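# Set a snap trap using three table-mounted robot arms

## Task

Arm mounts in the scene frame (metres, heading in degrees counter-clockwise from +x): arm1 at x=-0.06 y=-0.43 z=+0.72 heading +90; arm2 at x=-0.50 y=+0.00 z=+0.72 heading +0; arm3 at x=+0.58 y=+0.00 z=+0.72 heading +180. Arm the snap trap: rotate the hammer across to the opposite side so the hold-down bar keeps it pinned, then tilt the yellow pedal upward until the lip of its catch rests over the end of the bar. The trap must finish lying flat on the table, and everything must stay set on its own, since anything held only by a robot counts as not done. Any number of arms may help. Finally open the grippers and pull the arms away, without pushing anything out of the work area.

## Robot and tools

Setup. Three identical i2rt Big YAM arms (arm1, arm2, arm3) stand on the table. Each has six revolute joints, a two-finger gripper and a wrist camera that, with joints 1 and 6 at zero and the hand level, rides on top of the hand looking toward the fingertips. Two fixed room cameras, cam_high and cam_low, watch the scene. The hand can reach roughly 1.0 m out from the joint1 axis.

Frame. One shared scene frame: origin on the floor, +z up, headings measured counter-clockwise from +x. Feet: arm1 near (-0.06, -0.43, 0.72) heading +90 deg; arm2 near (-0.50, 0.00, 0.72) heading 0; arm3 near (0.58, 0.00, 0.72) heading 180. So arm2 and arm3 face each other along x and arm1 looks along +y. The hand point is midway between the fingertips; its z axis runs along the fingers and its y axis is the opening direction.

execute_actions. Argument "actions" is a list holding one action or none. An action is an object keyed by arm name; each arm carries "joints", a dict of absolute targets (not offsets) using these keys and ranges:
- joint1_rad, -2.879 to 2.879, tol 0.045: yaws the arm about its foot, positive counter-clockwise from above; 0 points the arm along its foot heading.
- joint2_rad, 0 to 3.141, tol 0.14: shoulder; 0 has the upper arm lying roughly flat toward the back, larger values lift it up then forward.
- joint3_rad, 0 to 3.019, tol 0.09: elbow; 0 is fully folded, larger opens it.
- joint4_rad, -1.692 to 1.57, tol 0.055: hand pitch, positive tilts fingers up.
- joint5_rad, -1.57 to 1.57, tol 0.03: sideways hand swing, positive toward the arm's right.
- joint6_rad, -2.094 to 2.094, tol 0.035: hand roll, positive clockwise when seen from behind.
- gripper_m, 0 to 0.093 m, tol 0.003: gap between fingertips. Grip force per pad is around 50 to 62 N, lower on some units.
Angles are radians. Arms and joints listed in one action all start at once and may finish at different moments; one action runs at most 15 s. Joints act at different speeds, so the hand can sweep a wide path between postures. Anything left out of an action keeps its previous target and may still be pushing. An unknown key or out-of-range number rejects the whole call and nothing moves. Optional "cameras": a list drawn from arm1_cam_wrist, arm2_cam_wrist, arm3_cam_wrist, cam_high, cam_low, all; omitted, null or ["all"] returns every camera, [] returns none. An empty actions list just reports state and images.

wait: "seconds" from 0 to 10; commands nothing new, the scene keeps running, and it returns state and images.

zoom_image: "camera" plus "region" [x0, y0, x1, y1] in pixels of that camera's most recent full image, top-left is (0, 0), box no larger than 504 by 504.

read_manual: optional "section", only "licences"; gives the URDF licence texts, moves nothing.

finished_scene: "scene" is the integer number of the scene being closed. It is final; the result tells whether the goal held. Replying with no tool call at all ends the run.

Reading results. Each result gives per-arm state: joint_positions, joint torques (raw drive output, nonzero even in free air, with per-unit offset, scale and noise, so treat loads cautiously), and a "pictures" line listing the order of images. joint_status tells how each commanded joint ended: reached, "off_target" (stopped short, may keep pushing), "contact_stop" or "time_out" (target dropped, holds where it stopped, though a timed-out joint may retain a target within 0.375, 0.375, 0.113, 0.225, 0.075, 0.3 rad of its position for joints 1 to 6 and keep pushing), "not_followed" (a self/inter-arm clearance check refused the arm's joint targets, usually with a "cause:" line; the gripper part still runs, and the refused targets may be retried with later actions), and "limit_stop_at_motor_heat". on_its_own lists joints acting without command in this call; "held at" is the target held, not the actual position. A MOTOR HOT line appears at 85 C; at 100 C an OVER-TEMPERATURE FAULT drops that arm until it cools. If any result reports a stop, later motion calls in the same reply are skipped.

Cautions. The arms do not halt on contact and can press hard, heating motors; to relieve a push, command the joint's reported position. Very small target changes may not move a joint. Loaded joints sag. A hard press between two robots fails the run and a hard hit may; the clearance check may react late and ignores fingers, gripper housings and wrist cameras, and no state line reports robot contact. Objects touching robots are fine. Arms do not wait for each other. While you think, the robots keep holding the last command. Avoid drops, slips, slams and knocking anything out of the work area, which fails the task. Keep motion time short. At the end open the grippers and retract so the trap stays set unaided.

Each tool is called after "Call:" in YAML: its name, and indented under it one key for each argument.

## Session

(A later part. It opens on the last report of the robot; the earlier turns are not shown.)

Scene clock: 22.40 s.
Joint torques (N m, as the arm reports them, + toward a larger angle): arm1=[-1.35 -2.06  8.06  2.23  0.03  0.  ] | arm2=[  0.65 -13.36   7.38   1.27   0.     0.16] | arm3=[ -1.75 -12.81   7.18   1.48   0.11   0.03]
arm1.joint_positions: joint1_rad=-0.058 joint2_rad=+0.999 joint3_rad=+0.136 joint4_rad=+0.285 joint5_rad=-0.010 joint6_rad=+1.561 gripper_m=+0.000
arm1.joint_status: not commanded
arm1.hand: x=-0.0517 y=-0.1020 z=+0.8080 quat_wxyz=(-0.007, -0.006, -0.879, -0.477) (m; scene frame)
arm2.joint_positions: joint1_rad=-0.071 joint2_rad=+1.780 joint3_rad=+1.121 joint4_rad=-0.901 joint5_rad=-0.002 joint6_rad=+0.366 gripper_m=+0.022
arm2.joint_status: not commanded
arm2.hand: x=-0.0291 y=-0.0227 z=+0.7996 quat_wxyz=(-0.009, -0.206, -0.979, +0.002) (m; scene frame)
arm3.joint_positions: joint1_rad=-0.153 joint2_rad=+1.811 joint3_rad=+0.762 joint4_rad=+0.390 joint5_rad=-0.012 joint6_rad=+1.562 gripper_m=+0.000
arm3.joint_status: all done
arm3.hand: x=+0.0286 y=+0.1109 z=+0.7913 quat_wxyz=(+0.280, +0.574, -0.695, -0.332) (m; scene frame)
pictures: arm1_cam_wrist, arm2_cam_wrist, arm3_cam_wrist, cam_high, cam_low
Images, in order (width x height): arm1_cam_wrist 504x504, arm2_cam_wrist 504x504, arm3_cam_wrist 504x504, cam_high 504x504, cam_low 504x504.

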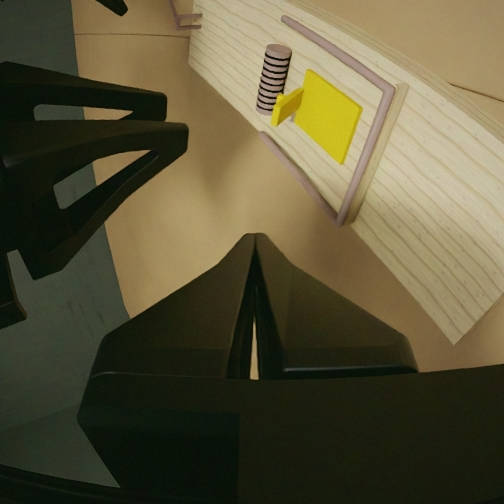

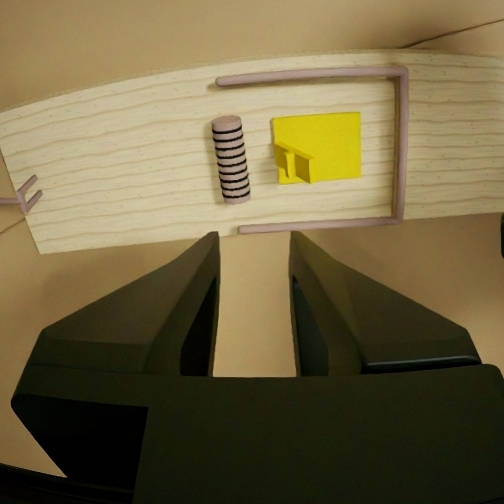

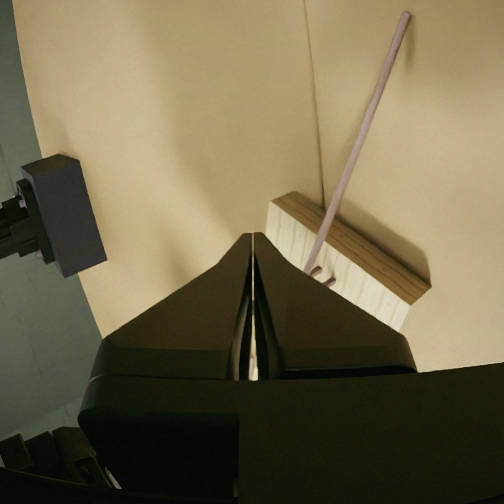

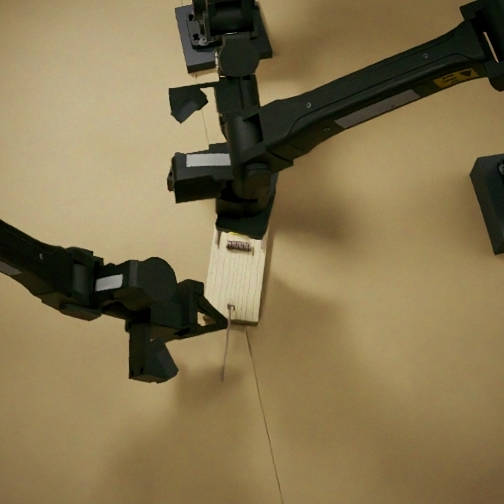

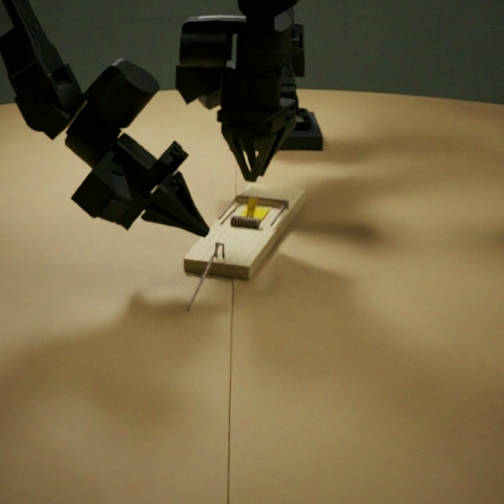

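Call:
execute_actions:
  actions:
    - {"arm1":{"joints":{"joint1_rad":-0.6}},"arm3":{"joints":{"joint1_rad":-0.044,"joint2_rad":1.87,"joint3_rad":0.85,"joint4_rad":0.35}}}
  cameras: []

Call:
execute_actions:
  actions:
    - {"arm2":{"joints":{"joint1_rad":-0.195,"joint2_rad":1.83,"joint4_rad":-0.855,"joint6_rad":0.12}}}

Scene clock: 23.80 s.
Joint torques (N m, as the arm reports them, + toward a larger angle): arm1=[-0.84 -3.74  8.01  2.33 -0.03  0.07] | arm2=[  0.5  -13.44   7.33   1.18   0.     0.14] | arm3=[ -2.79 -13.86   7.46   1.33   0.11   0.03]
arm1.joint_positions: joint1_rad=-0.589 joint2_rad=+0.999 joint3_rad=+0.136 joint4_rad=+0.285 joint5_rad=-0.010 joint6_rad=+1.561 gripper_m=+0.000
arm1.joint_status: all done
arm1.hand: x=+0.1133 y=-0.1515 z=+0.8085 quat_wxyz=(-0.131, -0.236, -0.846, -0.460) (m; scene frame)
arm2.joint_positions: joint1_rad=-0.071 joint2_rad=+1.780 joint3_rad=+1.121 joint4_rad=-0.901 joint5_rad=-0.002 joint6_rad=+0.366 gripper_m=+0.022
arm2.joint_status: not commanded
arm2.hand: x=-0.0291 y=-0.0227 z=+0.7996 quat_wxyz=(-0.009, -0.206, -0.979, +0.002) (m; scene frame)
arm3.joint_positions: joint1_rad=-0.035 joint2_rad=+1.849 joint3_rad=+0.822 joint4_rad=+0.364 joint5_rad=-0.012 joint6_rad=+1.562 gripper_m=+0.000
arm3.joint_status: all done
arm3.hand: x=-0.0006 y=+0.0467 z=+0.7892 quat_wxyz=(+0.299, +0.614, -0.660, -0.313) (m; scene frame)
pictures: none
No camera images: the call's "cameras" was empty. Leave "cameras" out to get every camera's image.

Scene clock: 25.07 s.
Joint torques (N m, as the arm reports them, + toward a larger angle): arm1=[-1.16 -3.2   8.01  2.33  0.02  0.06] | arm2=[  1.28 -13.33   7.07   1.34  -0.02  -0.07] | arm3=[ -2.74 -13.55   7.48   1.32   0.11   0.03]
arm1.joint_positions: joint1_rad=-0.589 joint2_rad=+0.999 joint3_rad=+0.136 joint4_rad=+0.285 joint5_rad=-0.010 joint6_rad=+1.561 gripper_m=+0.000
arm1.joint_status: not commanded
arm1.hand: x=+0.1133 y=-0.1515 z=+0.8085 quat_wxyz=(-0.131, -0.236, -0.846, -0.460) (m; scene frame)
arm2.joint_positions: joint1_rad=-0.205 joint2_rad=+1.836 joint3_rad=+1.121 joint4_rad=-0.867 joint5_rad=-0.002 joint6_rad=+0.130 gripper_m=+0.022
arm2.joint_status: all done
arm2.hand: x=-0.0355 y=-0.0858 z=+0.7747 quat_wxyz=(+0.002, -0.156, -0.988, +0.003) (m; scene frame)
arm3.joint_positions: joint1_rad=-0.035 joint2_rad=+1.849 joint3_rad=+0.822 joint4_rad=+0.364 joint5_rad=-0.012 joint6_rad=+1.562 gripper_m=+0.000
arm3.joint_status: not commanded
arm3.hand: x=-0.0006 y=+0.0467 z=+0.7892 quat_wxyz=(+0.299, +0.614, -0.660, -0.313) (m; scene frame)
pictures: arm1_cam_wrist, arm2_cam_wrist, arm3_cam_wrist, cam_high, cam_low
Images, in order (width x height): arm1_cam_wrist 504x504, arm2_cam_wrist 504x504, arm3_cam_wrist 504x504, cam_high 504x504, cam_low 504x504.

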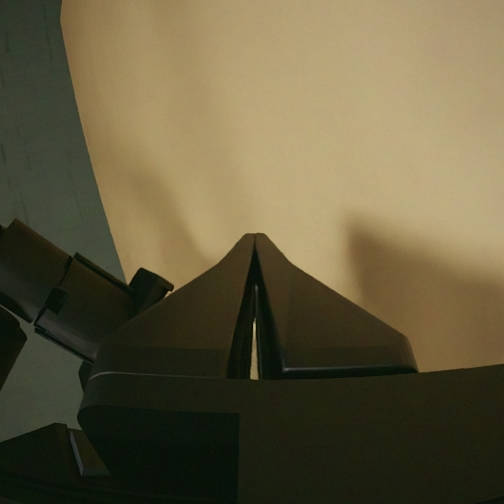

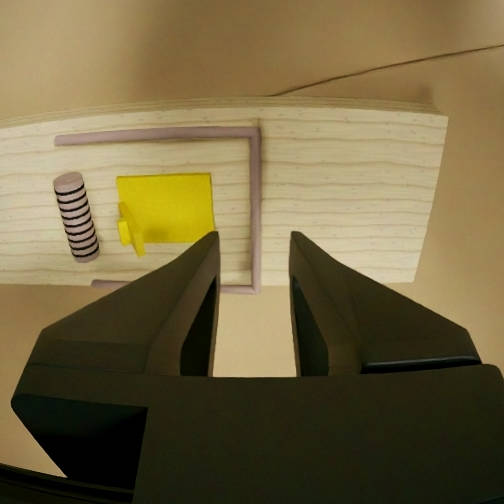

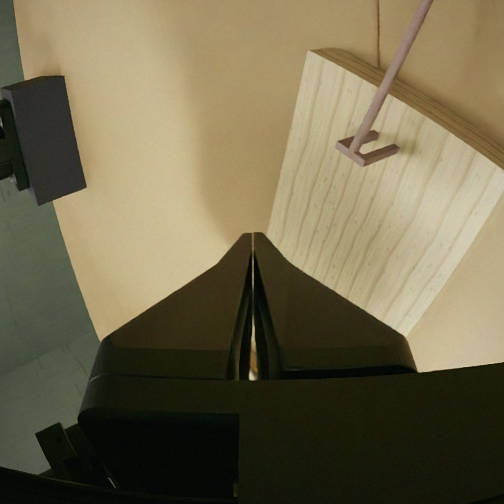

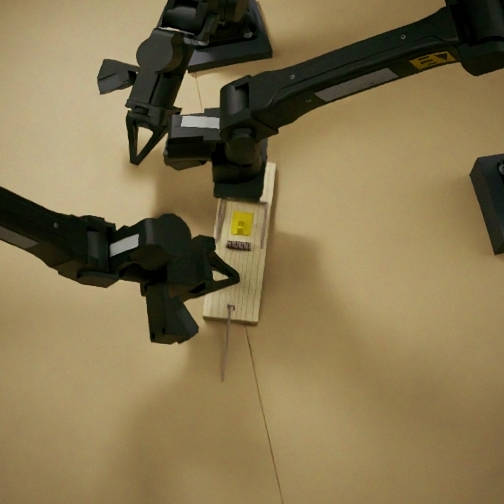

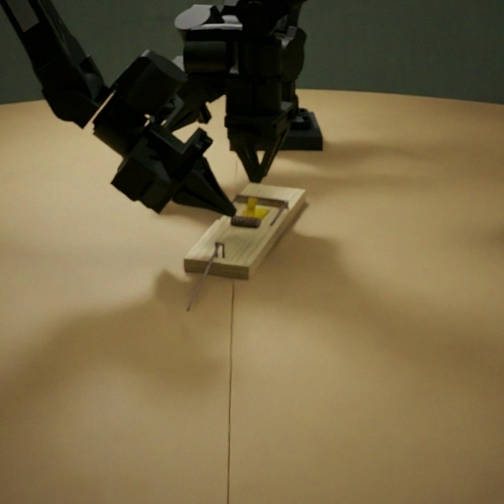

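Call:
execute_actions:
  actions:
    - {"arm1":{"joints":{"joint1_rad":-0.8}},"arm2":{"joints":{"joint2_rad":1.91,"joint4_rad":-0.88}},"arm3":{"joints":{"joint2_rad":1.96,"joint1_rad":-0.06}}}
  cameras: ["arm2_cam_wrist","arm3_cam_wrist","cam_low"]

Scene clock: 26.00 s.
Joint torques (N m, as the arm reports them, + toward a larger angle): arm1=[-2.03 -3.64  8.13  2.2   0.    0.06] | arm2=[  1.37 -12.88   6.46   0.35   0.    -0.07] | arm3=[ -2.4  -13.64   6.08   1.06   0.12   0.02]
arm1.joint_positions: joint1_rad=-0.790 joint2_rad=+0.999 joint3_rad=+0.136 joint4_rad=+0.285 joint5_rad=-0.010 joint6_rad=+1.561 gripper_m=+0.000
arm1.joint_status: all done
arm1.hand: x=+0.1654 y=-0.1917 z=+0.8086 quat_wxyz=(-0.176, -0.320, -0.818, -0.445) (m; scene frame)
arm2.joint_positions: joint1_rad=-0.204 joint2_rad=+1.915 joint3_rad=+1.121 joint4_rad=-0.873 joint5_rad=-0.002 joint6_rad=+0.129 gripper_m=+0.022
arm2.joint_status: all done
arm2.hand: x=-0.0495 y=-0.0832 z=+0.7400 quat_wxyz=(+0.044, -0.155, -0.987, +0.001) (m; scene frame)
arm3.joint_positions: joint1_rad=-0.053 joint2_rad=+1.929 joint3_rad=+0.831 joint4_rad=+0.369 joint5_rad=-0.012 joint6_rad=+1.563 gripper_m=+0.000
arm3.joint_status: all done
arm3.hand: x=+0.0074 y=+0.0561 z=+0.7494 quat_wxyz=(+0.277, +0.617, -0.676, -0.294) (m; scene frame)
pictures: arm2_cam_wrist, arm3_cam_wrist, cam_low
Images, in order (width x height): arm2_cam_wrist 504x504, arm3_cam_wrist 504x504, cam_low 504x504.

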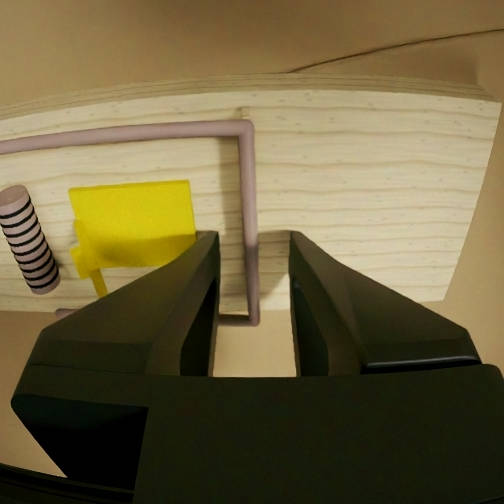

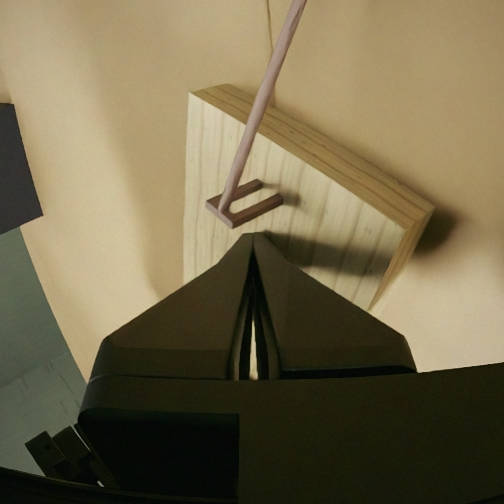

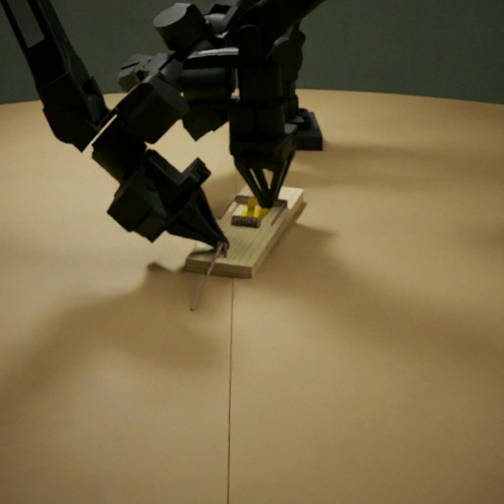

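Call:
execute_actions:
  actions:
    - {"arm2":{"joints":{"joint2_rad":1.925,"gripper_m":0}},"arm3":{"joints":{"joint2_rad":2.04,"joint3_rad":0.81,"joint4_rad":0.3}}}
  cameras: []

Call:
execute_actions:
  actions:
    - {"arm2":{"joints":{"joint1_rad":-0.13,"joint2_rad":1.77,"joint3_rad":1.23,"joint4_rad":-1.0,"joint6_rad":0.17}}}
  cameras: ["cam_low","arm2_cam_wrist"]

Scene clock: 33.97 s.
Joint torques (N m, as the arm reports them, + toward a larger angle): arm1=[-1.62 -3.92  8.04  2.62  0.09  0.05] | arm2=[  1.06 -12.58   6.41   0.32   0.1    0.  ] | arm3=[-2.53 -7.83  3.13 -0.66  0.16  0.02]
arm1.joint_positions: joint1_rad=-0.790 joint2_rad=+0.999 joint3_rad=+0.136 joint4_rad=+0.285 joint5_rad=-0.010 joint6_rad=+1.561 gripper_m=+0.000
arm1.joint_status: not commanded
arm1.hand: x=+0.1654 y=-0.1917 z=+0.8086 quat_wxyz=(-0.176, -0.320, -0.818, -0.445) (m; scene frame)
arm2.joint_positions: joint1_rad=-0.204 joint2_rad=+1.915 joint3_rad=+1.121 joint4_rad=-0.873 joint5_rad=-0.005 joint6_rad=+0.123 gripper_m=+0.002
arm2.joint_status: all done
arm2.hand: x=-0.0496 y=-0.0826 z=+0.7397 quat_wxyz=(+0.045, -0.152, -0.987, +0.000) (m; scene frame)
arm3.joint_positions: joint1_rad=-0.053 joint2_rad=+1.931 joint3_rad=+0.831 joint4_rad=+0.359 joint5_rad=-0.013 joint6_rad=+1.563 gripper_m=+0.000
arm3.joint_status: joint4_rad time_out (moved -0.010 of -0.069); the others done
arm3.on_its_own: joint4_rad reads +0.359 and still pushes toward +0.300 since a time_out
arm3.hand: x=+0.0094 y=+0.0556 z=+0.7464 quat_wxyz=(+0.273, +0.618, -0.678, -0.289) (m; scene frame)
pictures: none
No camera images: the call's "cameras" was empty. Leave "cameras" out to get every camera's image.

not run: a stop came earlier in this reply.

Call:
execute_actions:
  actions:
    - {"arm2":{"joints":{"joint1_rad":-0.13,"joint2_rad":1.77,"joint3_rad":1.23,"joint4_rad":-1.0,"joint6_rad":0.17}}}
  cameras: ["cam_low","arm2_cam_wrist"]

Scene clock: 34.97 s.
Joint torques (N m, as the arm reports them, + toward a larger angle): arm1=[-1.48 -2.22  8.44  2.38  0.03  0.05] | arm2=[  1.81 -15.1   13.93   0.64  -0.63   0.08] | arm3=[-0.78 -7.05  2.47 -0.63 -0.25 -0.01]
arm1.joint_positions: joint1_rad=-0.790 joint2_rad=+0.999 joint3_rad=+0.136 joint4_rad=+0.285 joint5_rad=-0.010 joint6_rad=+1.561 gripper_m=+0.000
arm1.joint_status: not commanded
arm1.hand: x=+0.1654 y=-0.1917 z=+0.8086 quat_wxyz=(-0.176, -0.320, -0.818, -0.445) (m; scene frame)
arm2.joint_positions: joint1_rad=-0.148 joint2_rad=+1.804 joint3_rad=+1.142 joint4_rad=-1.002 joint5_rad=+0.015 joint6_rad=+0.166 gripper_m=+0.003
arm2.joint_status: all done
arm2.hand: x=-0.0504 y=-0.0594 z=+0.7964 quat_wxyz=(+0.043, -0.145, -0.988, +0.012) (m; scene frame)
arm3.joint_positions: joint1_rad=-0.072 joint2_rad=+1.919 joint3_rad=+0.843 joint4_rad=+0.359 joint5_rad=-0.003 joint6_rad=+1.565 gripper_m=+0.000
arm3.joint_status: not commanded
arm3.on_its_own: joint4_rad reads +0.359 and still pushes toward +0.300 since a time_out
arm3.hand: x=+0.0031 y=+0.0694 z=+0.7569 quat_wxyz=(+0.274, +0.606, -0.682, -0.303) (m; scene frame)
pictures: arm2_cam_wrist, cam_low
Images, in order (width x height): arm2_cam_wrist 504x504, cam_low 504x504.

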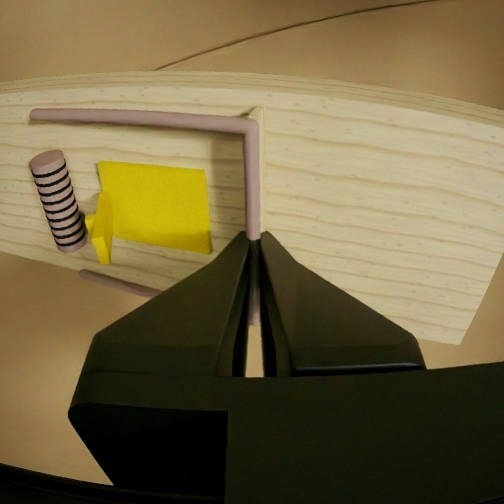

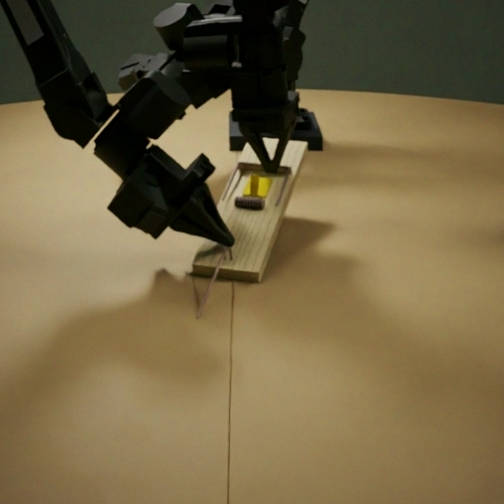

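Call:
execute_actions:
  actions:
    - {"arm1":{"joints":{"joint1_rad":-0.02,"joint2_rad":0.9,"joint3_rad":0.08,"joint4_rad":0.35}}}
  cameras: ["arm1_cam_wrist","cam_high"]

Call:
execute_actions:
  actions:
    - {"arm1":{"joints":{"joint2_rad":1.1,"joint3_rad":0.11,"joint4_rad":0.31}}}
  cameras: ["arm1_cam_wrist","cam_low"]

Scene clock: 36.50 s.
Joint torques (N m, as the arm reports them, + toward a larger angle): arm1=[ 0.58 -2.31  6.99  2.63  0.03  0.  ] | arm2=[  2.37 -15.09  13.9    0.64  -0.62   0.1 ] | arm3=[-0.77 -7.1   2.48 -0.62 -0.25  0.  ]
arm1.joint_positions: joint1_rad=-0.031 joint2_rad=+0.900 joint3_rad=+0.081 joint4_rad=+0.329 joint5_rad=-0.011 joint6_rad=+1.561 gripper_m=+0.000
arm1.joint_status: all done
arm1.hand: x=-0.0609 y=-0.1125 z=+0.8217 quat_wxyz=(+0.000, +0.007, -0.857, -0.516) (m; scene frame)
arm2.joint_positions: joint1_rad=-0.148 joint2_rad=+1.804 joint3_rad=+1.142 joint4_rad=-1.002 joint5_rad=+0.015 joint6_rad=+0.166 gripper_m=+0.003
arm2.joint_status: not commanded
arm2.hand: x=-0.0504 y=-0.0594 z=+0.7964 quat_wxyz=(+0.043, -0.145, -0.988, +0.012) (m; scene frame)
arm3.joint_positions: joint1_rad=-0.072 joint2_rad=+1.919 joint3_rad=+0.843 joint4_rad=+0.359 joint5_rad=-0.003 joint6_rad=+1.565 gripper_m=+0.000
arm3.joint_status: not commanded
arm3.on_its_own: joint4_rad reads +0.359 and still pushes toward +0.300 since a time_out
arm3.hand: x=+0.0031 y=+0.0694 z=+0.7569 quat_wxyz=(+0.274, +0.606, -0.682, -0.303) (m; scene frame)
pictures: arm1_cam_wrist, cam_high
Images, in order (width x height): arm1_cam_wrist 504x504, cam_high 504x504.

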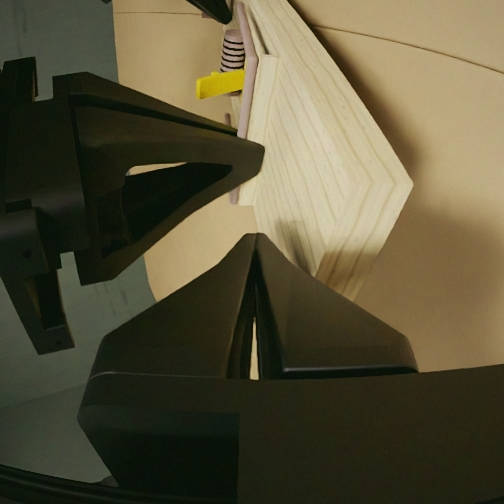

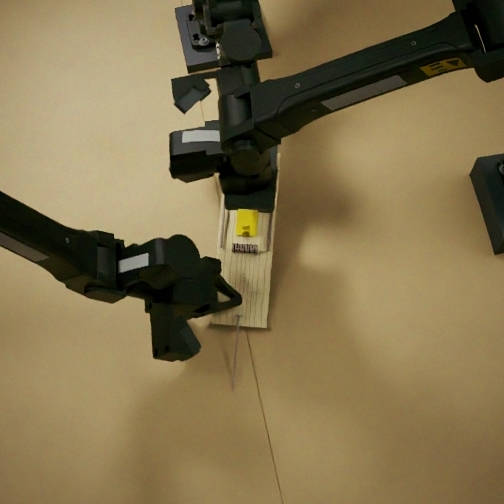

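Scene clock: 37.33 s.
Joint torques (N m, as the arm reports them, + toward a larger angle): arm1=[ 0.23 -1.52  6.09  0.86  0.19  0.08] | arm2=[  2.18 -17.95  13.62   0.49  -0.69   0.05] | arm3=[-0.45 -7.51  2.4  -0.64 -0.36 -0.01]
arm1.joint_positions: joint1_rad=-0.030 joint2_rad=+1.069 joint3_rad=+0.119 joint4_rad=+0.333 joint5_rad=-0.015 joint6_rad=+1.565 gripper_m=+0.000
arm1.joint_status: all done
arm1.hand: x=-0.0616 y=-0.1082 z=+0.7889 quat_wxyz=(+0.003, +0.006, -0.888, -0.460) (m; scene frame)
arm2.joint_positions: joint1_rad=-0.148 joint2_rad=+1.838 joint3_rad=+1.142 joint4_rad=-0.999 joint5_rad=+0.017 joint6_rad=+0.169 gripper_m=+0.003
arm2.joint_status: not commanded
arm2.hand: x=-0.0541 y=-0.0594 z=+0.7814 quat_wxyz=(+0.058, -0.146, -0.987, +0.014) (m; scene frame)
arm3.joint_positions: joint1_rad=-0.075 joint2_rad=+1.924 joint3_rad=+0.843 joint4_rad=+0.359 joint5_rad=+0.000 joint6_rad=+1.565 gripper_m=+0.000
arm3.joint_status: not commanded
arm3.on_its_own: joint4_rad reads +0.359 and still pushes toward +0.300 since a time_out
arm3.hand: x=+0.0041 y=+0.0715 z=+0.7541 quat_wxyz=(+0.271, +0.606, -0.684, -0.302) (m; scene frame)
pictures: arm1_cam_wrist, cam_low
Images, in order (width x height): arm1_cam_wrist 504x504, cam_low 504x504.

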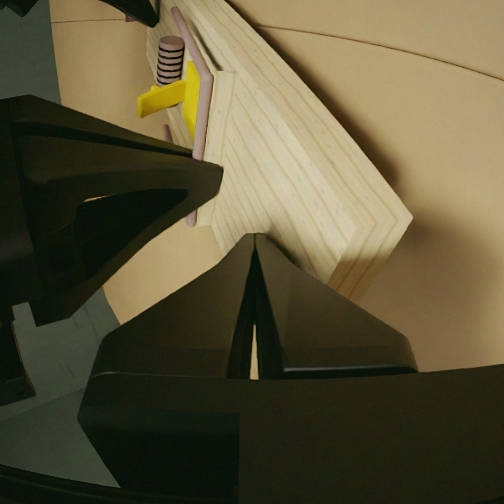

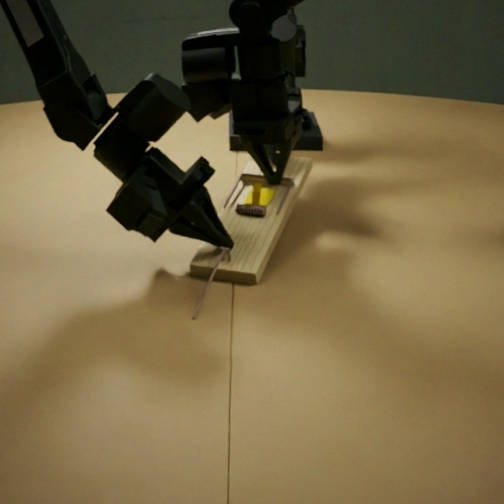

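Call:
execute_actions:
  actions:
    - {"arm1":{"joints":{"joint2_rad":1.36,"joint3_rad":0.15,"joint4_rad":0.27}},"arm2":{"joints":{"joint1_rad":-0.1,"joint2_rad":1.73,"joint3_rad":1.26,"joint6_rad":0.2}}}
  cameras: ["arm1_cam_wrist","cam_low"]

Scene clock: 39.07 s.
Joint torques (N m, as the arm reports them, + toward a larger angle): arm1=[ 0.59 -1.75  1.96 -0.39 -0.09 -0.02] | arm2=[ -0.22 -18.45  15.54   0.46   0.25  -0.04] | arm3=[ 0.35 -8.53  2.29 -0.65 -0.38  0.  ]
arm1.joint_positions: joint1_rad=-0.030 joint2_rad=+1.315 joint3_rad=+0.192 joint4_rad=+0.324 joint5_rad=-0.007 joint6_rad=+1.568 gripper_m=+0.000
arm1.joint_status: all done
arm1.hand: x=-0.0602 y=-0.1014 z=+0.7403 quat_wxyz=(+0.001, +0.003, -0.926, -0.378) (m; scene frame)
arm2.joint_positions: joint1_rad=-0.094 joint2_rad=+1.805 joint3_rad=+1.152 joint4_rad=-0.996 joint5_rad=-0.008 joint6_rad=+0.207 gripper_m=+0.002
arm2.joint_status: joint3_rad time_out (moved +0.010 of +0.118); the others done
arm2.on_its_own: joint3_rad reads +1.152 and still pushes toward +1.260 since a time_out
arm2.hand: x=-0.0413 y=-0.0316 z=+0.7985 quat_wxyz=(+0.036, -0.139, -0.990, +0.002) (m; scene frame)
arm3.joint_positions: joint1_rad=-0.084 joint2_rad=+1.939 joint3_rad=+0.843 joint4_rad=+0.359 joint5_rad=+0.001 joint6_rad=+1.565 gripper_m=+0.000
arm3.joint_status: not commanded
arm3.on_its_own: joint4_rad reads +0.359 and still pushes toward +0.300 since a time_out
arm3.hand: x=+0.0074 y=+0.0764 z=+0.7460 quat_wxyz=(+0.265, +0.605, -0.689, -0.299) (m; scene frame)
pictures: arm1_cam_wrist, cam_low
Images, in order (width x height): arm1_cam_wrist 504x504, cam_low 504x504.

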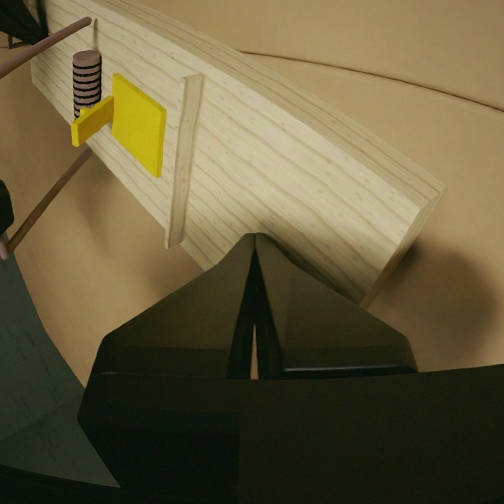

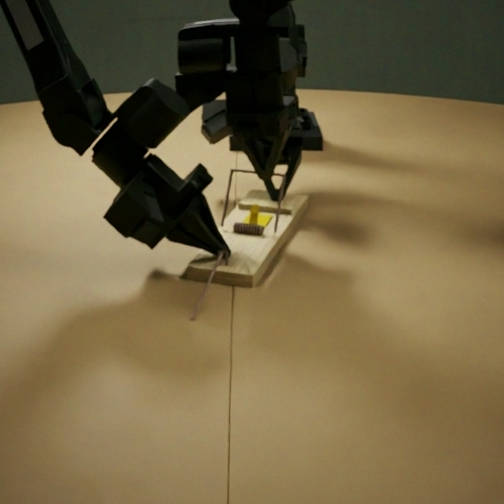

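Call:
execute_actions:
  actions:
    - {"arm1":{"joints":{"joint2_rad":1.41}},"arm2":{"joints":{"joint1_rad":0.03,"joint2_rad":1.81,"joint3_rad":1.27,"joint4_rad":-1.05,"joint6_rad":0.31}}}
  cameras: ["cam_high","cam_low"]

Scene clock: 41.07 s.
Joint torques (N m, as the arm reports them, + toward a larger angle): arm1=[ 1.22  1.92  1.49 -0.76  0.03  0.02] | arm2=[  5.8  -14.18  12.66   1.    -1.29   0.17] | arm3=[ 0.48 -8.5   2.3  -0.64 -0.68  0.  ]
arm1.joint_positions: joint1_rad=-0.030 joint2_rad=+1.327 joint3_rad=+0.200 joint4_rad=+0.324 joint5_rad=-0.009 joint6_rad=+1.568 gripper_m=+0.000
arm1.joint_status: all done
arm1.hand: x=-0.0606 y=-0.0989 z=+0.7392 quat_wxyz=(+0.001, +0.003, -0.927, -0.376) (m; scene frame)
arm2.joint_positions: joint1_rad=-0.023 joint2_rad=+1.820 joint3_rad=+1.199 joint4_rad=-1.062 joint5_rad=+0.033 joint6_rad=+0.300 gripper_m=+0.002
arm2.joint_status: joint1_rad time_out (moved +0.070 of +0.124); the others done
arm2.on_its_own: joint1_rad reads -0.023 and still pushes toward +0.030 since a time_out
arm2.hand: x=-0.0358 y=-0.0063 z=+0.8067 quat_wxyz=(+0.049, -0.149, -0.987, +0.028) (m; scene frame)
arm3.joint_positions: joint1_rad=-0.085 joint2_rad=+1.939 joint3_rad=+0.843 joint4_rad=+0.359 joint5_rad=+0.009 joint6_rad=+1.565 gripper_m=+0.000
arm3.joint_status: not commanded
arm3.on_its_own: joint4_rad reads +0.359 and still pushes toward +0.300 since a time_out
arm3.hand: x=+0.0077 y=+0.0786 z=+0.7459 quat_wxyz=(+0.262, +0.603, -0.691, -0.301) (m; scene frame)
pictures: cam_high, cam_low
Images, in order (width x height): cam_high 504x504, cam_low 504x504.

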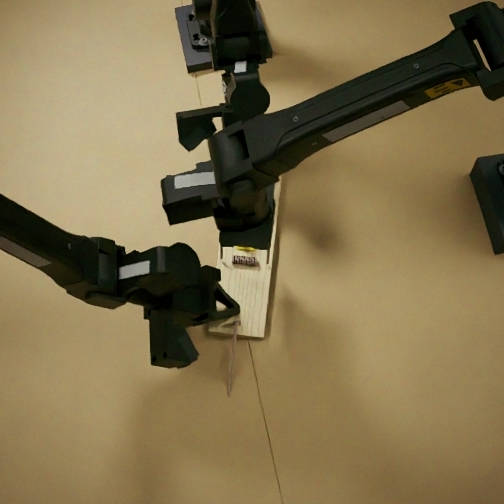

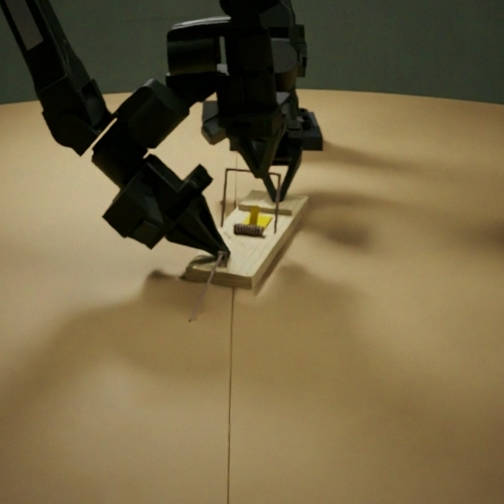

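Call:
execute_actions:
  actions:
    - {"arm2":{"joints":{"joint1_rad":0.06,"joint2_rad":1.9,"joint5_rad":-0.03,"joint6_rad":0.34}}}
  cameras: []

Scene clock: 42.93 s.
Joint torques (N m, as the arm reports them, + toward a larger angle): arm1=[ 1.11  2.48  1.78 -0.76  0.03 -0.02] | arm2=[  3.24 -13.86  12.98   1.09  -0.8    0.08] | arm3=[ 0.48 -8.52  2.29 -0.66 -0.68  0.  ]
arm1.joint_positions: joint1_rad=-0.030 joint2_rad=+1.327 joint3_rad=+0.200 joint4_rad=+0.324 joint5_rad=-0.009 joint6_rad=+1.568 gripper_m=+0.000
arm1.joint_status: not commanded
arm1.hand: x=-0.0606 y=-0.0989 z=+0.7392 quat_wxyz=(+0.001, +0.003, -0.927, -0.376) (m; scene frame)
arm2.joint_positions: joint1_rad=-0.050 joint2_rad=+1.830 joint3_rad=+1.194 joint4_rad=-1.064 joint5_rad=+0.046 joint6_rad=+0.306 gripper_m=+0.002
arm2.joint_status: joint1_rad time_out (moved -0.027 of +0.083); joint5_rad time_out (moved +0.013 of -0.063); the others done
arm2.on_its_own: joint1_rad is held at -0.022, not at your +0.060, since a time_out; joint5_rad is held at +0.022, not at your -0.030, since a time_out
arm2.hand: x=-0.0404 y=-0.0207 z=+0.8011 quat_wxyz=(+0.057, -0.164, -0.984, +0.035) (m; scene frame)
arm3.joint_positions: joint1_rad=-0.085 joint2_rad=+1.939 joint3_rad=+0.843 joint4_rad=+0.359 joint5_rad=+0.009 joint6_rad=+1.565 gripper_m=+0.000
arm3.joint_status: not commanded
arm3.on_its_own: joint4_rad reads +0.359 and still pushes toward +0.300 since a time_out
arm3.hand: x=+0.0077 y=+0.0786 z=+0.7459 quat_wxyz=(+0.262, +0.603, -0.691, -0.301) (m; scene frame)
pictures: none
joint command not followed: on one or more control steps a check withheld the commanded joint targets of the arm2 arm, and it was not sent them on those steps.
cause: the commanded joint targets would bring a part of the robot too close to another arm (this arm's wrist (the part past joint 4) and the other arm's wrist (the part past joint 4)); next, command targets that bring no part of the robot closer to that arm.
No camera images: the call's "cameras" was empty. Leave "cameras" out to get every camera's image.

Call:
execute_actions:
  actions:
    - {"arm3":{"joints":{"joint1_rad":-0.085,"joint2_rad":1.88,"joint3_rad":0.85,"joint4_rad":0.37}},"arm2":{"joints":{"joint1_rad":-0.02,"joint2_rad":1.84,"joint5_rad":0.02,"joint6_rad":0.31}}}
  cameras: ["cam_low"]

Call:
execute_actions:
  actions:
    - {"arm3":{"joints":{"joint1_rad":-0.16,"joint2_rad":1.7,"joint3_rad":0.6,"joint4_rad":0.5}}}
  cameras: []

Call:
execute_actions:
  actions:
    - {"arm2":{"joints":{"joint1_rad":0.08,"joint2_rad":1.86,"joint5_rad":-0.02,"joint6_rad":0.35}}}
  cameras: ["cam_low"]

Scene clock: 44.03 s.
Joint torques (N m, as the arm reports them, + toward a larger angle): arm1=[ 0.77 -1.93  0.22 -0.59 -0.05 -0.05] | arm2=[  3.09 -13.34  12.78   1.08  -0.93   0.1 ] | arm3=[ -1.29 -15.28   5.68   2.14   0.01  -0.01]
arm1.joint_positions: joint1_rad=-0.030 joint2_rad=+1.346 joint3_rad=+0.217 joint4_rad=+0.324 joint5_rad=-0.007 joint6_rad=+1.568 gripper_m=+0.000
arm1.joint_status: not commanded
arm1.hand: x=-0.0603 y=-0.0925 z=+0.7393 quat_wxyz=(+0.001, +0.003, -0.927, -0.375) (m; scene frame)
arm2.joint_positions: joint1_rad=-0.050 joint2_rad=+1.842 joint3_rad=+1.196 joint4_rad=-1.064 joint5_rad=+0.047 joint6_rad=+0.306 gripper_m=+0.002
arm2.joint_status: all done
arm2.hand: x=-0.0408 y=-0.0210 z=+0.7965 quat_wxyz=(+0.062, -0.164, -0.984, +0.037) (m; scene frame)
arm3.joint_positions: joint1_rad=-0.091 joint2_rad=+1.882 joint3_rad=+0.844 joint4_rad=+0.364 joint5_rad=-0.009 joint6_rad=+1.565 gripper_m=+0.000
arm3.joint_status: all done
arm3.hand: x=-0.0029 y=+0.0806 z=+0.7789 quat_wxyz=(+0.286, +0.595, -0.680, -0.318) (m; scene frame)
pictures: cam_low
Images, in order (width x height): cam_low 504x504.

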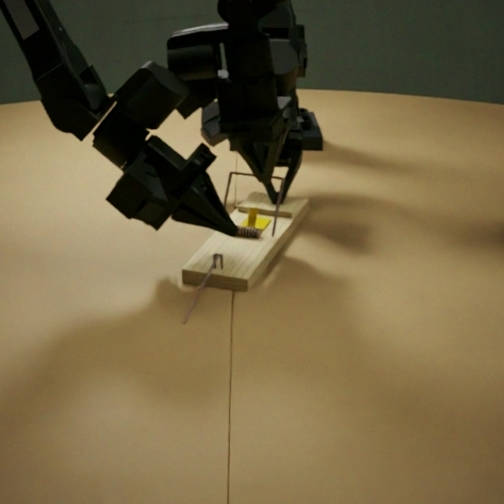

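Scene clock: 44.97 s.
Joint torques (N m, as the arm reports them, + toward a larger angle): arm1=[ 0.52  0.25  0.27 -0.75 -0.03 -0.03] | arm2=[  3.25 -13.36  12.8    1.06  -0.94   0.09] | arm3=[ -1.32 -11.72   4.62   2.72   0.08  -0.01]
arm1.joint_positions: joint1_rad=-0.030 joint2_rad=+1.346 joint3_rad=+0.217 joint4_rad=+0.324 joint5_rad=-0.007 joint6_rad=+1.568 gripper_m=+0.000
arm1.joint_status: not commanded
arm1.hand: x=-0.0603 y=-0.0925 z=+0.7393 quat_wxyz=(+0.001, +0.003, -0.927, -0.375) (m; scene frame)
arm2.joint_positions: joint1_rad=-0.050 joint2_rad=+1.842 joint3_rad=+1.196 joint4_rad=-1.064 joint5_rad=+0.047 joint6_rad=+0.306 gripper_m=+0.002
arm2.joint_status: not commanded
arm2.hand: x=-0.0408 y=-0.0210 z=+0.7965 quat_wxyz=(+0.062, -0.164, -0.984, +0.037) (m; scene frame)
arm3.joint_positions: joint1_rad=-0.164 joint2_rad=+1.688 joint3_rad=+0.606 joint4_rad=+0.482 joint5_rad=-0.011 joint6_rad=+1.565 gripper_m=+0.000
arm3.joint_status: all done
arm3.hand: x=+0.0754 y=+0.1075 z=+0.8140 quat_wxyz=(+0.295, +0.560, -0.689, -0.354) (m; scene frame)
pictures: none
No camera images: the call's "cameras" was empty. Leave "cameras" out to get every camera's image.

Scene clock: 46.03 s.
Joint torques (N m, as the arm reports them, + toward a larger angle): arm1=[-0.55 -2.43  1.48 -0.49 -0.05 -0.04] | arm2=[ -0.44 -13.65  11.13   0.68   0.01   0.14] | arm3=[ -1.53 -11.43   4.48   2.73   0.08  -0.01]
arm1.joint_positions: joint1_rad=-0.030 joint2_rad=+1.367 joint3_rad=+0.195 joint4_rad=+0.319 joint5_rad=-0.008 joint6_rad=+1.569 gripper_m=+0.000
arm1.joint_status: not commanded
arm1.hand: x=-0.0603 y=-0.1080 z=+0.7248 quat_wxyz=(+0.001, +0.002, -0.936, -0.353) (m; scene frame)
arm2.joint_positions: joint1_rad=+0.086 joint2_rad=+1.865 joint3_rad=+1.217 joint4_rad=-1.057 joint5_rad=-0.018 joint6_rad=+0.343 gripper_m=+0.002
arm2.joint_status: all done
arm2.hand: x=-0.0348 y=+0.0532 z=+0.7909 quat_wxyz=(+0.064, -0.118, -0.991, +0.010) (m; scene frame)
arm3.joint_positions: joint1_rad=-0.164 joint2_rad=+1.688 joint3_rad=+0.606 joint4_rad=+0.482 joint5_rad=-0.011 joint6_rad=+1.565 gripper_m=+0.000
arm3.joint_status: not commanded
arm3.hand: x=+0.0754 y=+0.1075 z=+0.8140 quat_wxyz=(+0.295, +0.560, -0.689, -0.354) (m; scene frame)
pictures: cam_low
Images, in order (width x height): cam_low 504x504.

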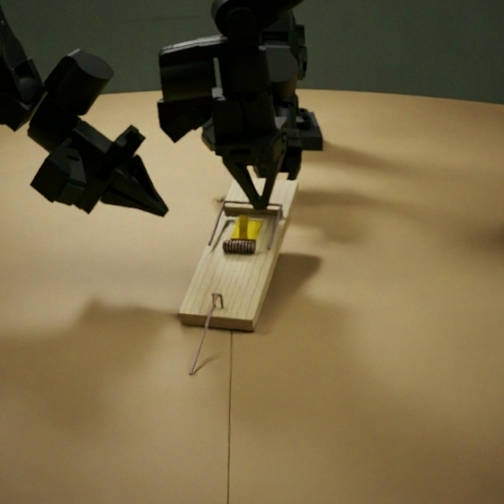

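Call:
execute_actions:
  actions:
    - {"arm1":{"joints":{"joint1_rad":-0.07,"joint2_rad":1.2,"joint3_rad":0.32,"joint4_rad":0.35}},"arm3":{"joints":{"joint1_rad":-0.397,"joint2_rad":1.93,"joint3_rad":0.9,"joint4_rad":0.345}}}
  cameras: []

Call:
execute_actions:
  actions:
    - {"arm1":{"joints":{"joint2_rad":1.345,"joint3_rad":0.43,"joint4_rad":0.345}}}

Scene clock: 47.53 s.
Joint torques (N m, as the arm reports them, + toward a larger angle): arm1=[-1.46 -5.    7.74  2.15  0.03 -0.04] | arm2=[  0.02 -13.77  11.05   0.81   0.02   0.14] | arm3=[ -1.2  -15.8    7.09   1.45   0.11  -0.01]
arm1.joint_positions: joint1_rad=-0.057 joint2_rad=+1.192 joint3_rad=+0.306 joint4_rad=+0.340 joint5_rad=-0.010 joint6_rad=+1.569 gripper_m=+0.000
arm1.joint_status: all done
arm1.hand: x=-0.0501 y=-0.0336 z=+0.8311 quat_wxyz=(-0.005, -0.009, -0.871, -0.492) (m; scene frame)
arm2.joint_positions: joint1_rad=+0.086 joint2_rad=+1.865 joint3_rad=+1.217 joint4_rad=-1.057 joint5_rad=-0.018 joint6_rad=+0.343 gripper_m=+0.002
arm2.joint_status: not commanded
arm2.hand: x=-0.0348 y=+0.0532 z=+0.7909 quat_wxyz=(+0.064, -0.118, -0.991, +0.010) (m; scene frame)
arm3.joint_positions: joint1_rad=-0.406 joint2_rad=+1.922 joint3_rad=+0.875 joint4_rad=+0.358 joint5_rad=-0.012 joint6_rad=+1.565 gripper_m=+0.000
arm3.joint_status: all done
arm3.hand: x=+0.0437 y=+0.2600 z=+0.7650 quat_wxyz=(+0.228, +0.484, -0.768, -0.353) (m; scene frame)
pictures: none
No camera images: the call's "cameras" was empty. Leave "cameras" out to get every camera's image.

Scene clock: 48.37 s.
Joint torques (N m, as the arm reports them, + toward a larger angle): arm1=[-1.86 -7.64  8.66  1.68  0.07  0.  ] | arm2=[ -0.29 -13.71  11.09   0.79   0.02   0.14] | arm3=[ -1.13 -15.27   6.9    1.33   0.11  -0.01]
arm1.joint_positions: joint1_rad=-0.057 joint2_rad=+1.341 joint3_rad=+0.399 joint4_rad=+0.340 joint5_rad=-0.010 joint6_rad=+1.569 gripper_m=+0.000
arm1.joint_status: all done
arm1.hand: x=-0.0491 y=-0.0010 z=+0.8138 quat_wxyz=(-0.004, -0.009, -0.884, -0.467) (m; scene frame)
arm2.joint_positions: joint1_rad=+0.086 joint2_rad=+1.865 joint3_rad=+1.217 joint4_rad=-1.057 joint5_rad=-0.018 joint6_rad=+0.343 gripper_m=+0.002
arm2.joint_status: not commanded
arm2.hand: x=-0.0348 y=+0.0532 z=+0.7909 quat_wxyz=(+0.064, -0.118, -0.991, +0.010) (m; scene frame)
arm3.joint_positions: joint1_rad=-0.406 joint2_rad=+1.922 joint3_rad=+0.875 joint4_rad=+0.358 joint5_rad=-0.012 joint6_rad=+1.565 gripper_m=+0.000
arm3.joint_status: not commanded
arm3.hand: x=+0.0437 y=+0.2600 z=+0.7650 quat_wxyz=(+0.228, +0.484, -0.768, -0.353) (m; scene frame)
pictures: arm1_cam_wrist, arm2_cam_wrist, arm3_cam_wrist, cam_high, cam_low
Images, in order (width x height): arm1_cam_wrist 504x504, arm2_cam_wrist 504x504, arm3_cam_wrist 504x504, cam_high 504x504, cam_low 504x504.

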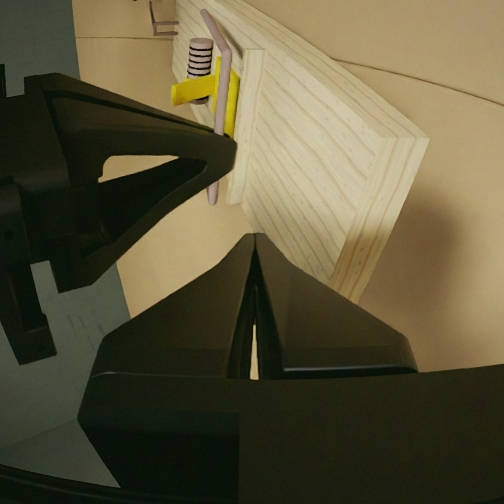

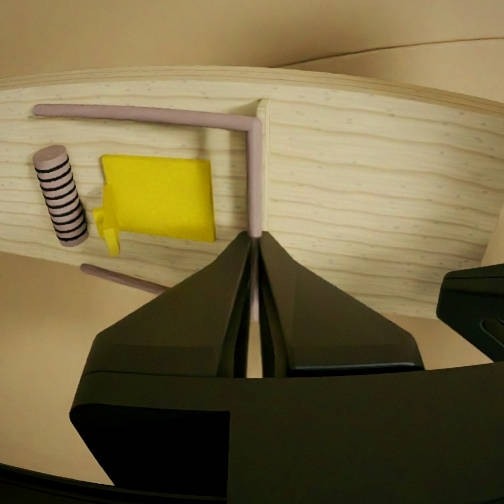

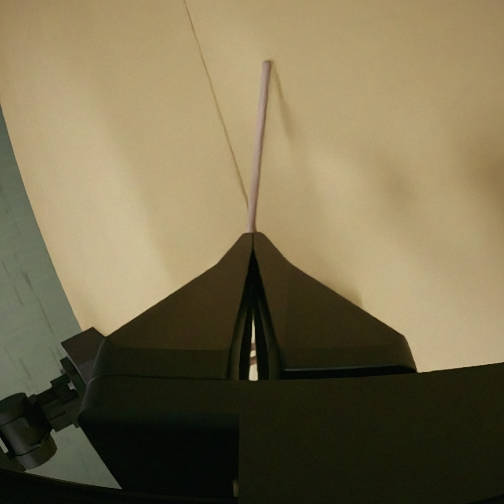

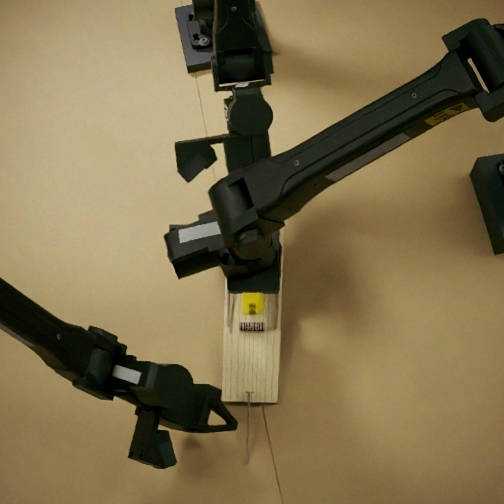

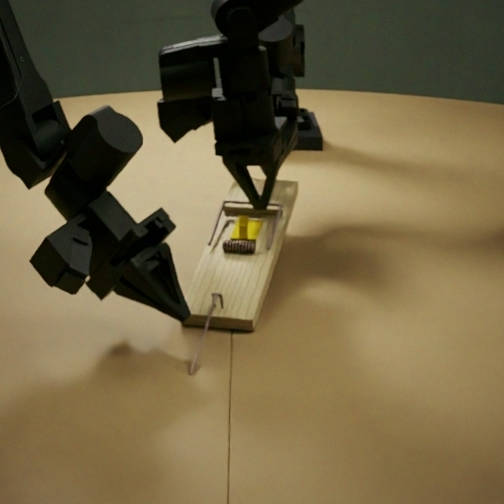

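Call:
execute_actions:
  actions:
    - {"arm1":{"joints":{"joint2_rad":1.5,"joint3_rad":0.41,"joint4_rad":0.4}},"arm3":{"joints":{"joint1_rad":-0.39,"joint2_rad":2.03,"joint3_rad":0.94,"joint4_rad":0.42}},"arm2":{"joints":{"joint2_rad":1.8}}}
  cameras: ["cam_low"]

Call:
execute_actions:
  actions:
    - {"arm1":{"joints":{"joint2_rad":1.68,"joint3_rad":0.4,"joint4_rad":0.44}},"arm2":{"joints":{"joint1_rad":0.13,"joint2_rad":1.78,"joint6_rad":0.39}}}
  cameras: ["cam_low","cam_high","arm1_cam_wrist"]

Scene clock: 49.43 s.
Joint torques (N m, as the arm reports them, + toward a larger angle): arm1=[-1.42 -6.48  6.13  1.65  0.12 -0.01] | arm2=[ -0.09 -16.69  11.13   0.64   0.06   0.11] | arm3=[ -0.97 -13.82   6.14   1.98   0.04  -0.02]
arm1.joint_positions: joint1_rad=-0.057 joint2_rad=+1.476 joint3_rad=+0.399 joint4_rad=+0.401 joint5_rad=-0.011 joint6_rad=+1.569 gripper_m=+0.000
arm1.joint_status: all done
arm1.hand: x=-0.0493 y=-0.0035 z=+0.7710 quat_wxyz=(-0.003, -0.009, -0.901, -0.434) (m; scene frame)
arm2.joint_positions: joint1_rad=+0.086 joint2_rad=+1.844 joint3_rad=+1.217 joint4_rad=-1.052 joint5_rad=-0.020 joint6_rad=+0.345 gripper_m=+0.002
arm2.joint_status: all done
arm2.hand: x=-0.0309 y=+0.0541 z=+0.8002 quat_wxyz=(+0.051, -0.119, -0.992, +0.006) (m; scene frame)
arm3.joint_positions: joint1_rad=-0.401 joint2_rad=+1.991 joint3_rad=+0.926 joint4_rad=+0.418 joint5_rad=-0.010 joint6_rad=+1.566 gripper_m=+0.000
arm3.joint_status: all done
arm3.hand: x=+0.0218 y=+0.2676 z=+0.7557 quat_wxyz=(+0.238, +0.481, -0.759, -0.369) (m; scene frame)
pictures: cam_low
Images, in order (width x height): cam_low 504x504.

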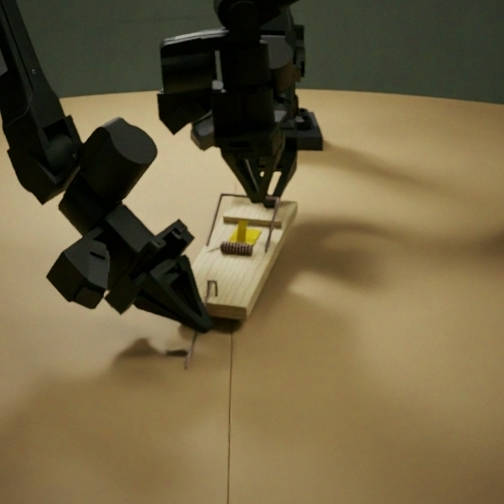

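Scene clock: 50.23 s.
Joint torques (N m, as the arm reports them, + toward a larger angle): arm1=[-1.59 -4.06  3.03  0.13  0.27 -0.02] | arm2=[  1.52 -18.27  11.21   0.24  -0.13   0.17] | arm3=[ -0.73 -13.94   5.68   1.75  -0.21  -0.02]
arm1.joint_positions: joint1_rad=-0.057 joint2_rad=+1.603 joint3_rad=+0.422 joint4_rad=+0.478 joint5_rad=-0.015 joint6_rad=+1.569 gripper_m=+0.000
arm1.joint_status: all done
arm1.hand: x=-0.0496 y=+0.0047 z=+0.7417 quat_wxyz=(-0.001, -0.008, -0.907, -0.422) (m; scene frame)
arm2.joint_positions: joint1_rad=+0.116 joint2_rad=+1.842 joint3_rad=+1.217 joint4_rad=-1.044 joint5_rad=-0.015 joint6_rad=+0.380 gripper_m=+0.002
arm2.joint_status: all done
arm2.hand: x=-0.0305 y=+0.0677 z=+0.8007 quat_wxyz=(+0.046, -0.121, -0.992, +0.009) (m; scene frame)
arm3.joint_positions: joint1_rad=-0.403 joint2_rad=+1.991 joint3_rad=+0.932 joint4_rad=+0.424 joint5_rad=-0.003 joint6_rad=+1.566 gripper_m=+0.000
arm3.joint_status: not commanded
arm3.hand: x=+0.0194 y=+0.2714 z=+0.7592 quat_wxyz=(+0.238, +0.477, -0.758, -0.376) (m; scene frame)
pictures: arm1_cam_wrist, cam_high, cam_low
Images, in order (width x height): arm1_cam_wrist 504x504, cam_high 504x504, cam_low 504x504.

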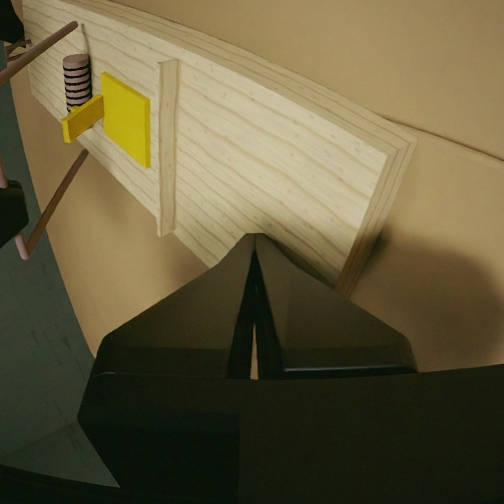

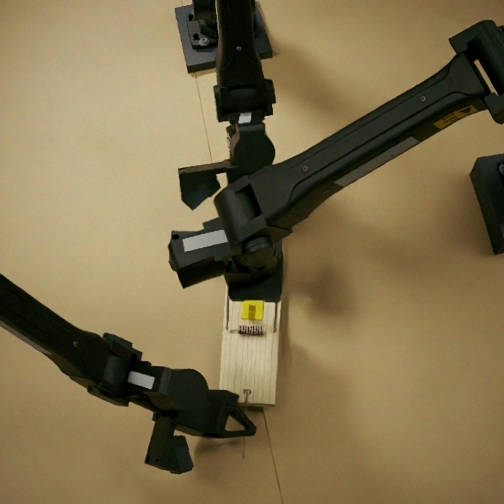

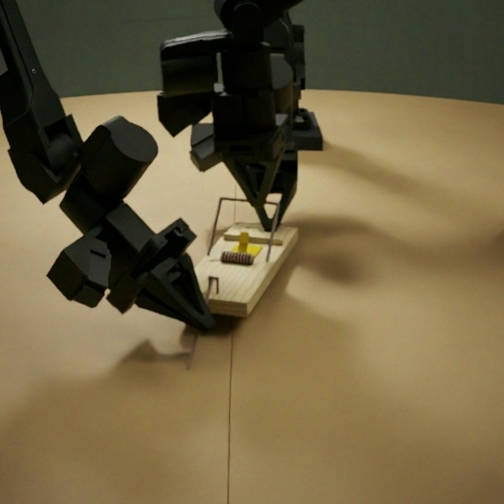

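Call:
execute_actions:
  actions:
    - {"arm3":{"joints":{"joint1_rad":-0.37,"joint2_rad":2.09,"joint3_rad":0.91,"joint4_rad":0.39}},"arm2":{"joints":{"joint1_rad":0.25,"joint2_rad":1.85,"joint3_rad":1.345,"joint4_rad":-1.075,"joint5_rad":-0.04,"joint6_rad":0.47}}}
  cameras: ["cam_low","cam_high"]

Scene clock: 52.23 s.
Joint torques (N m, as the arm reports them, + toward a larger angle): arm1=[-1.19 -5.51  2.08 -0.02  0.23 -0.08] | arm2=[  5.69 -15.2   12.51   0.65  -1.32   0.08] | arm3=[  0.9  -11.47   3.08   0.32  -0.37  -0.05]
arm1.joint_positions: joint1_rad=-0.057 joint2_rad=+1.619 joint3_rad=+0.436 joint4_rad=+0.479 joint5_rad=-0.015 joint6_rad=+1.569 gripper_m=+0.000
arm1.joint_status: not commanded
arm1.hand: x=-0.0493 y=+0.0095 z=+0.7396 quat_wxyz=(-0.001, -0.009, -0.907, -0.421) (m; scene frame)
arm2.joint_positions: joint1_rad=+0.195 joint2_rad=+1.867 joint3_rad=+1.279 joint4_rad=-1.078 joint5_rad=-0.003 joint6_rad=+0.467 gripper_m=+0.002
arm2.joint_status: joint1_rad time_out (moved +0.079 of +0.134); joint5_rad time_out (moved +0.011 of -0.025); the others done
arm2.on_its_own: joint1_rad reads +0.195 and still pushes toward +0.250 since a time_out; joint5_rad reads -0.003 and still pushes toward -0.040 since a time_out
arm2.hand: x=-0.0200 y=+0.1067 z=+0.8079 quat_wxyz=(+0.042, -0.124, -0.991, +0.018) (m; scene frame)
arm3.joint_positions: joint1_rad=-0.401 joint2_rad=+2.014 joint3_rad=+0.934 joint4_rad=+0.429 joint5_rad=+0.001 joint6_rad=+1.569 gripper_m=+0.000
arm3.joint_status: all done
arm3.hand: x=+0.0211 y=+0.2700 z=+0.7471 quat_wxyz=(+0.234, +0.478, -0.762, -0.370) (m; scene frame)
pictures: cam_high, cam_low
Images, in order (width x height): cam_high 504x504, cam_low 504x504.

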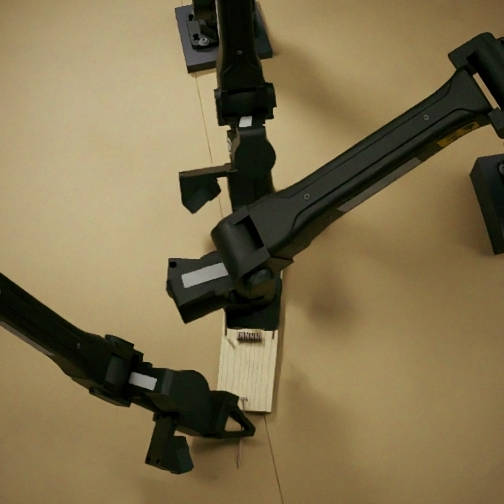

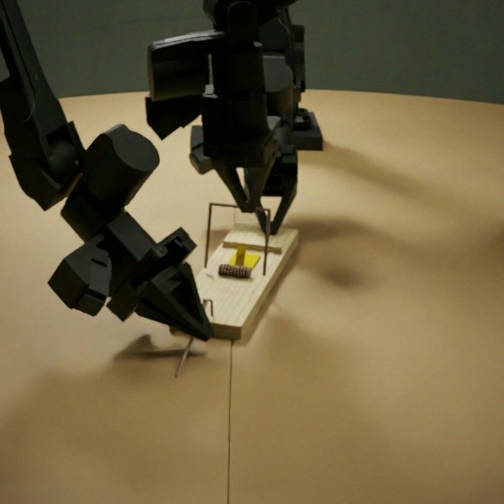

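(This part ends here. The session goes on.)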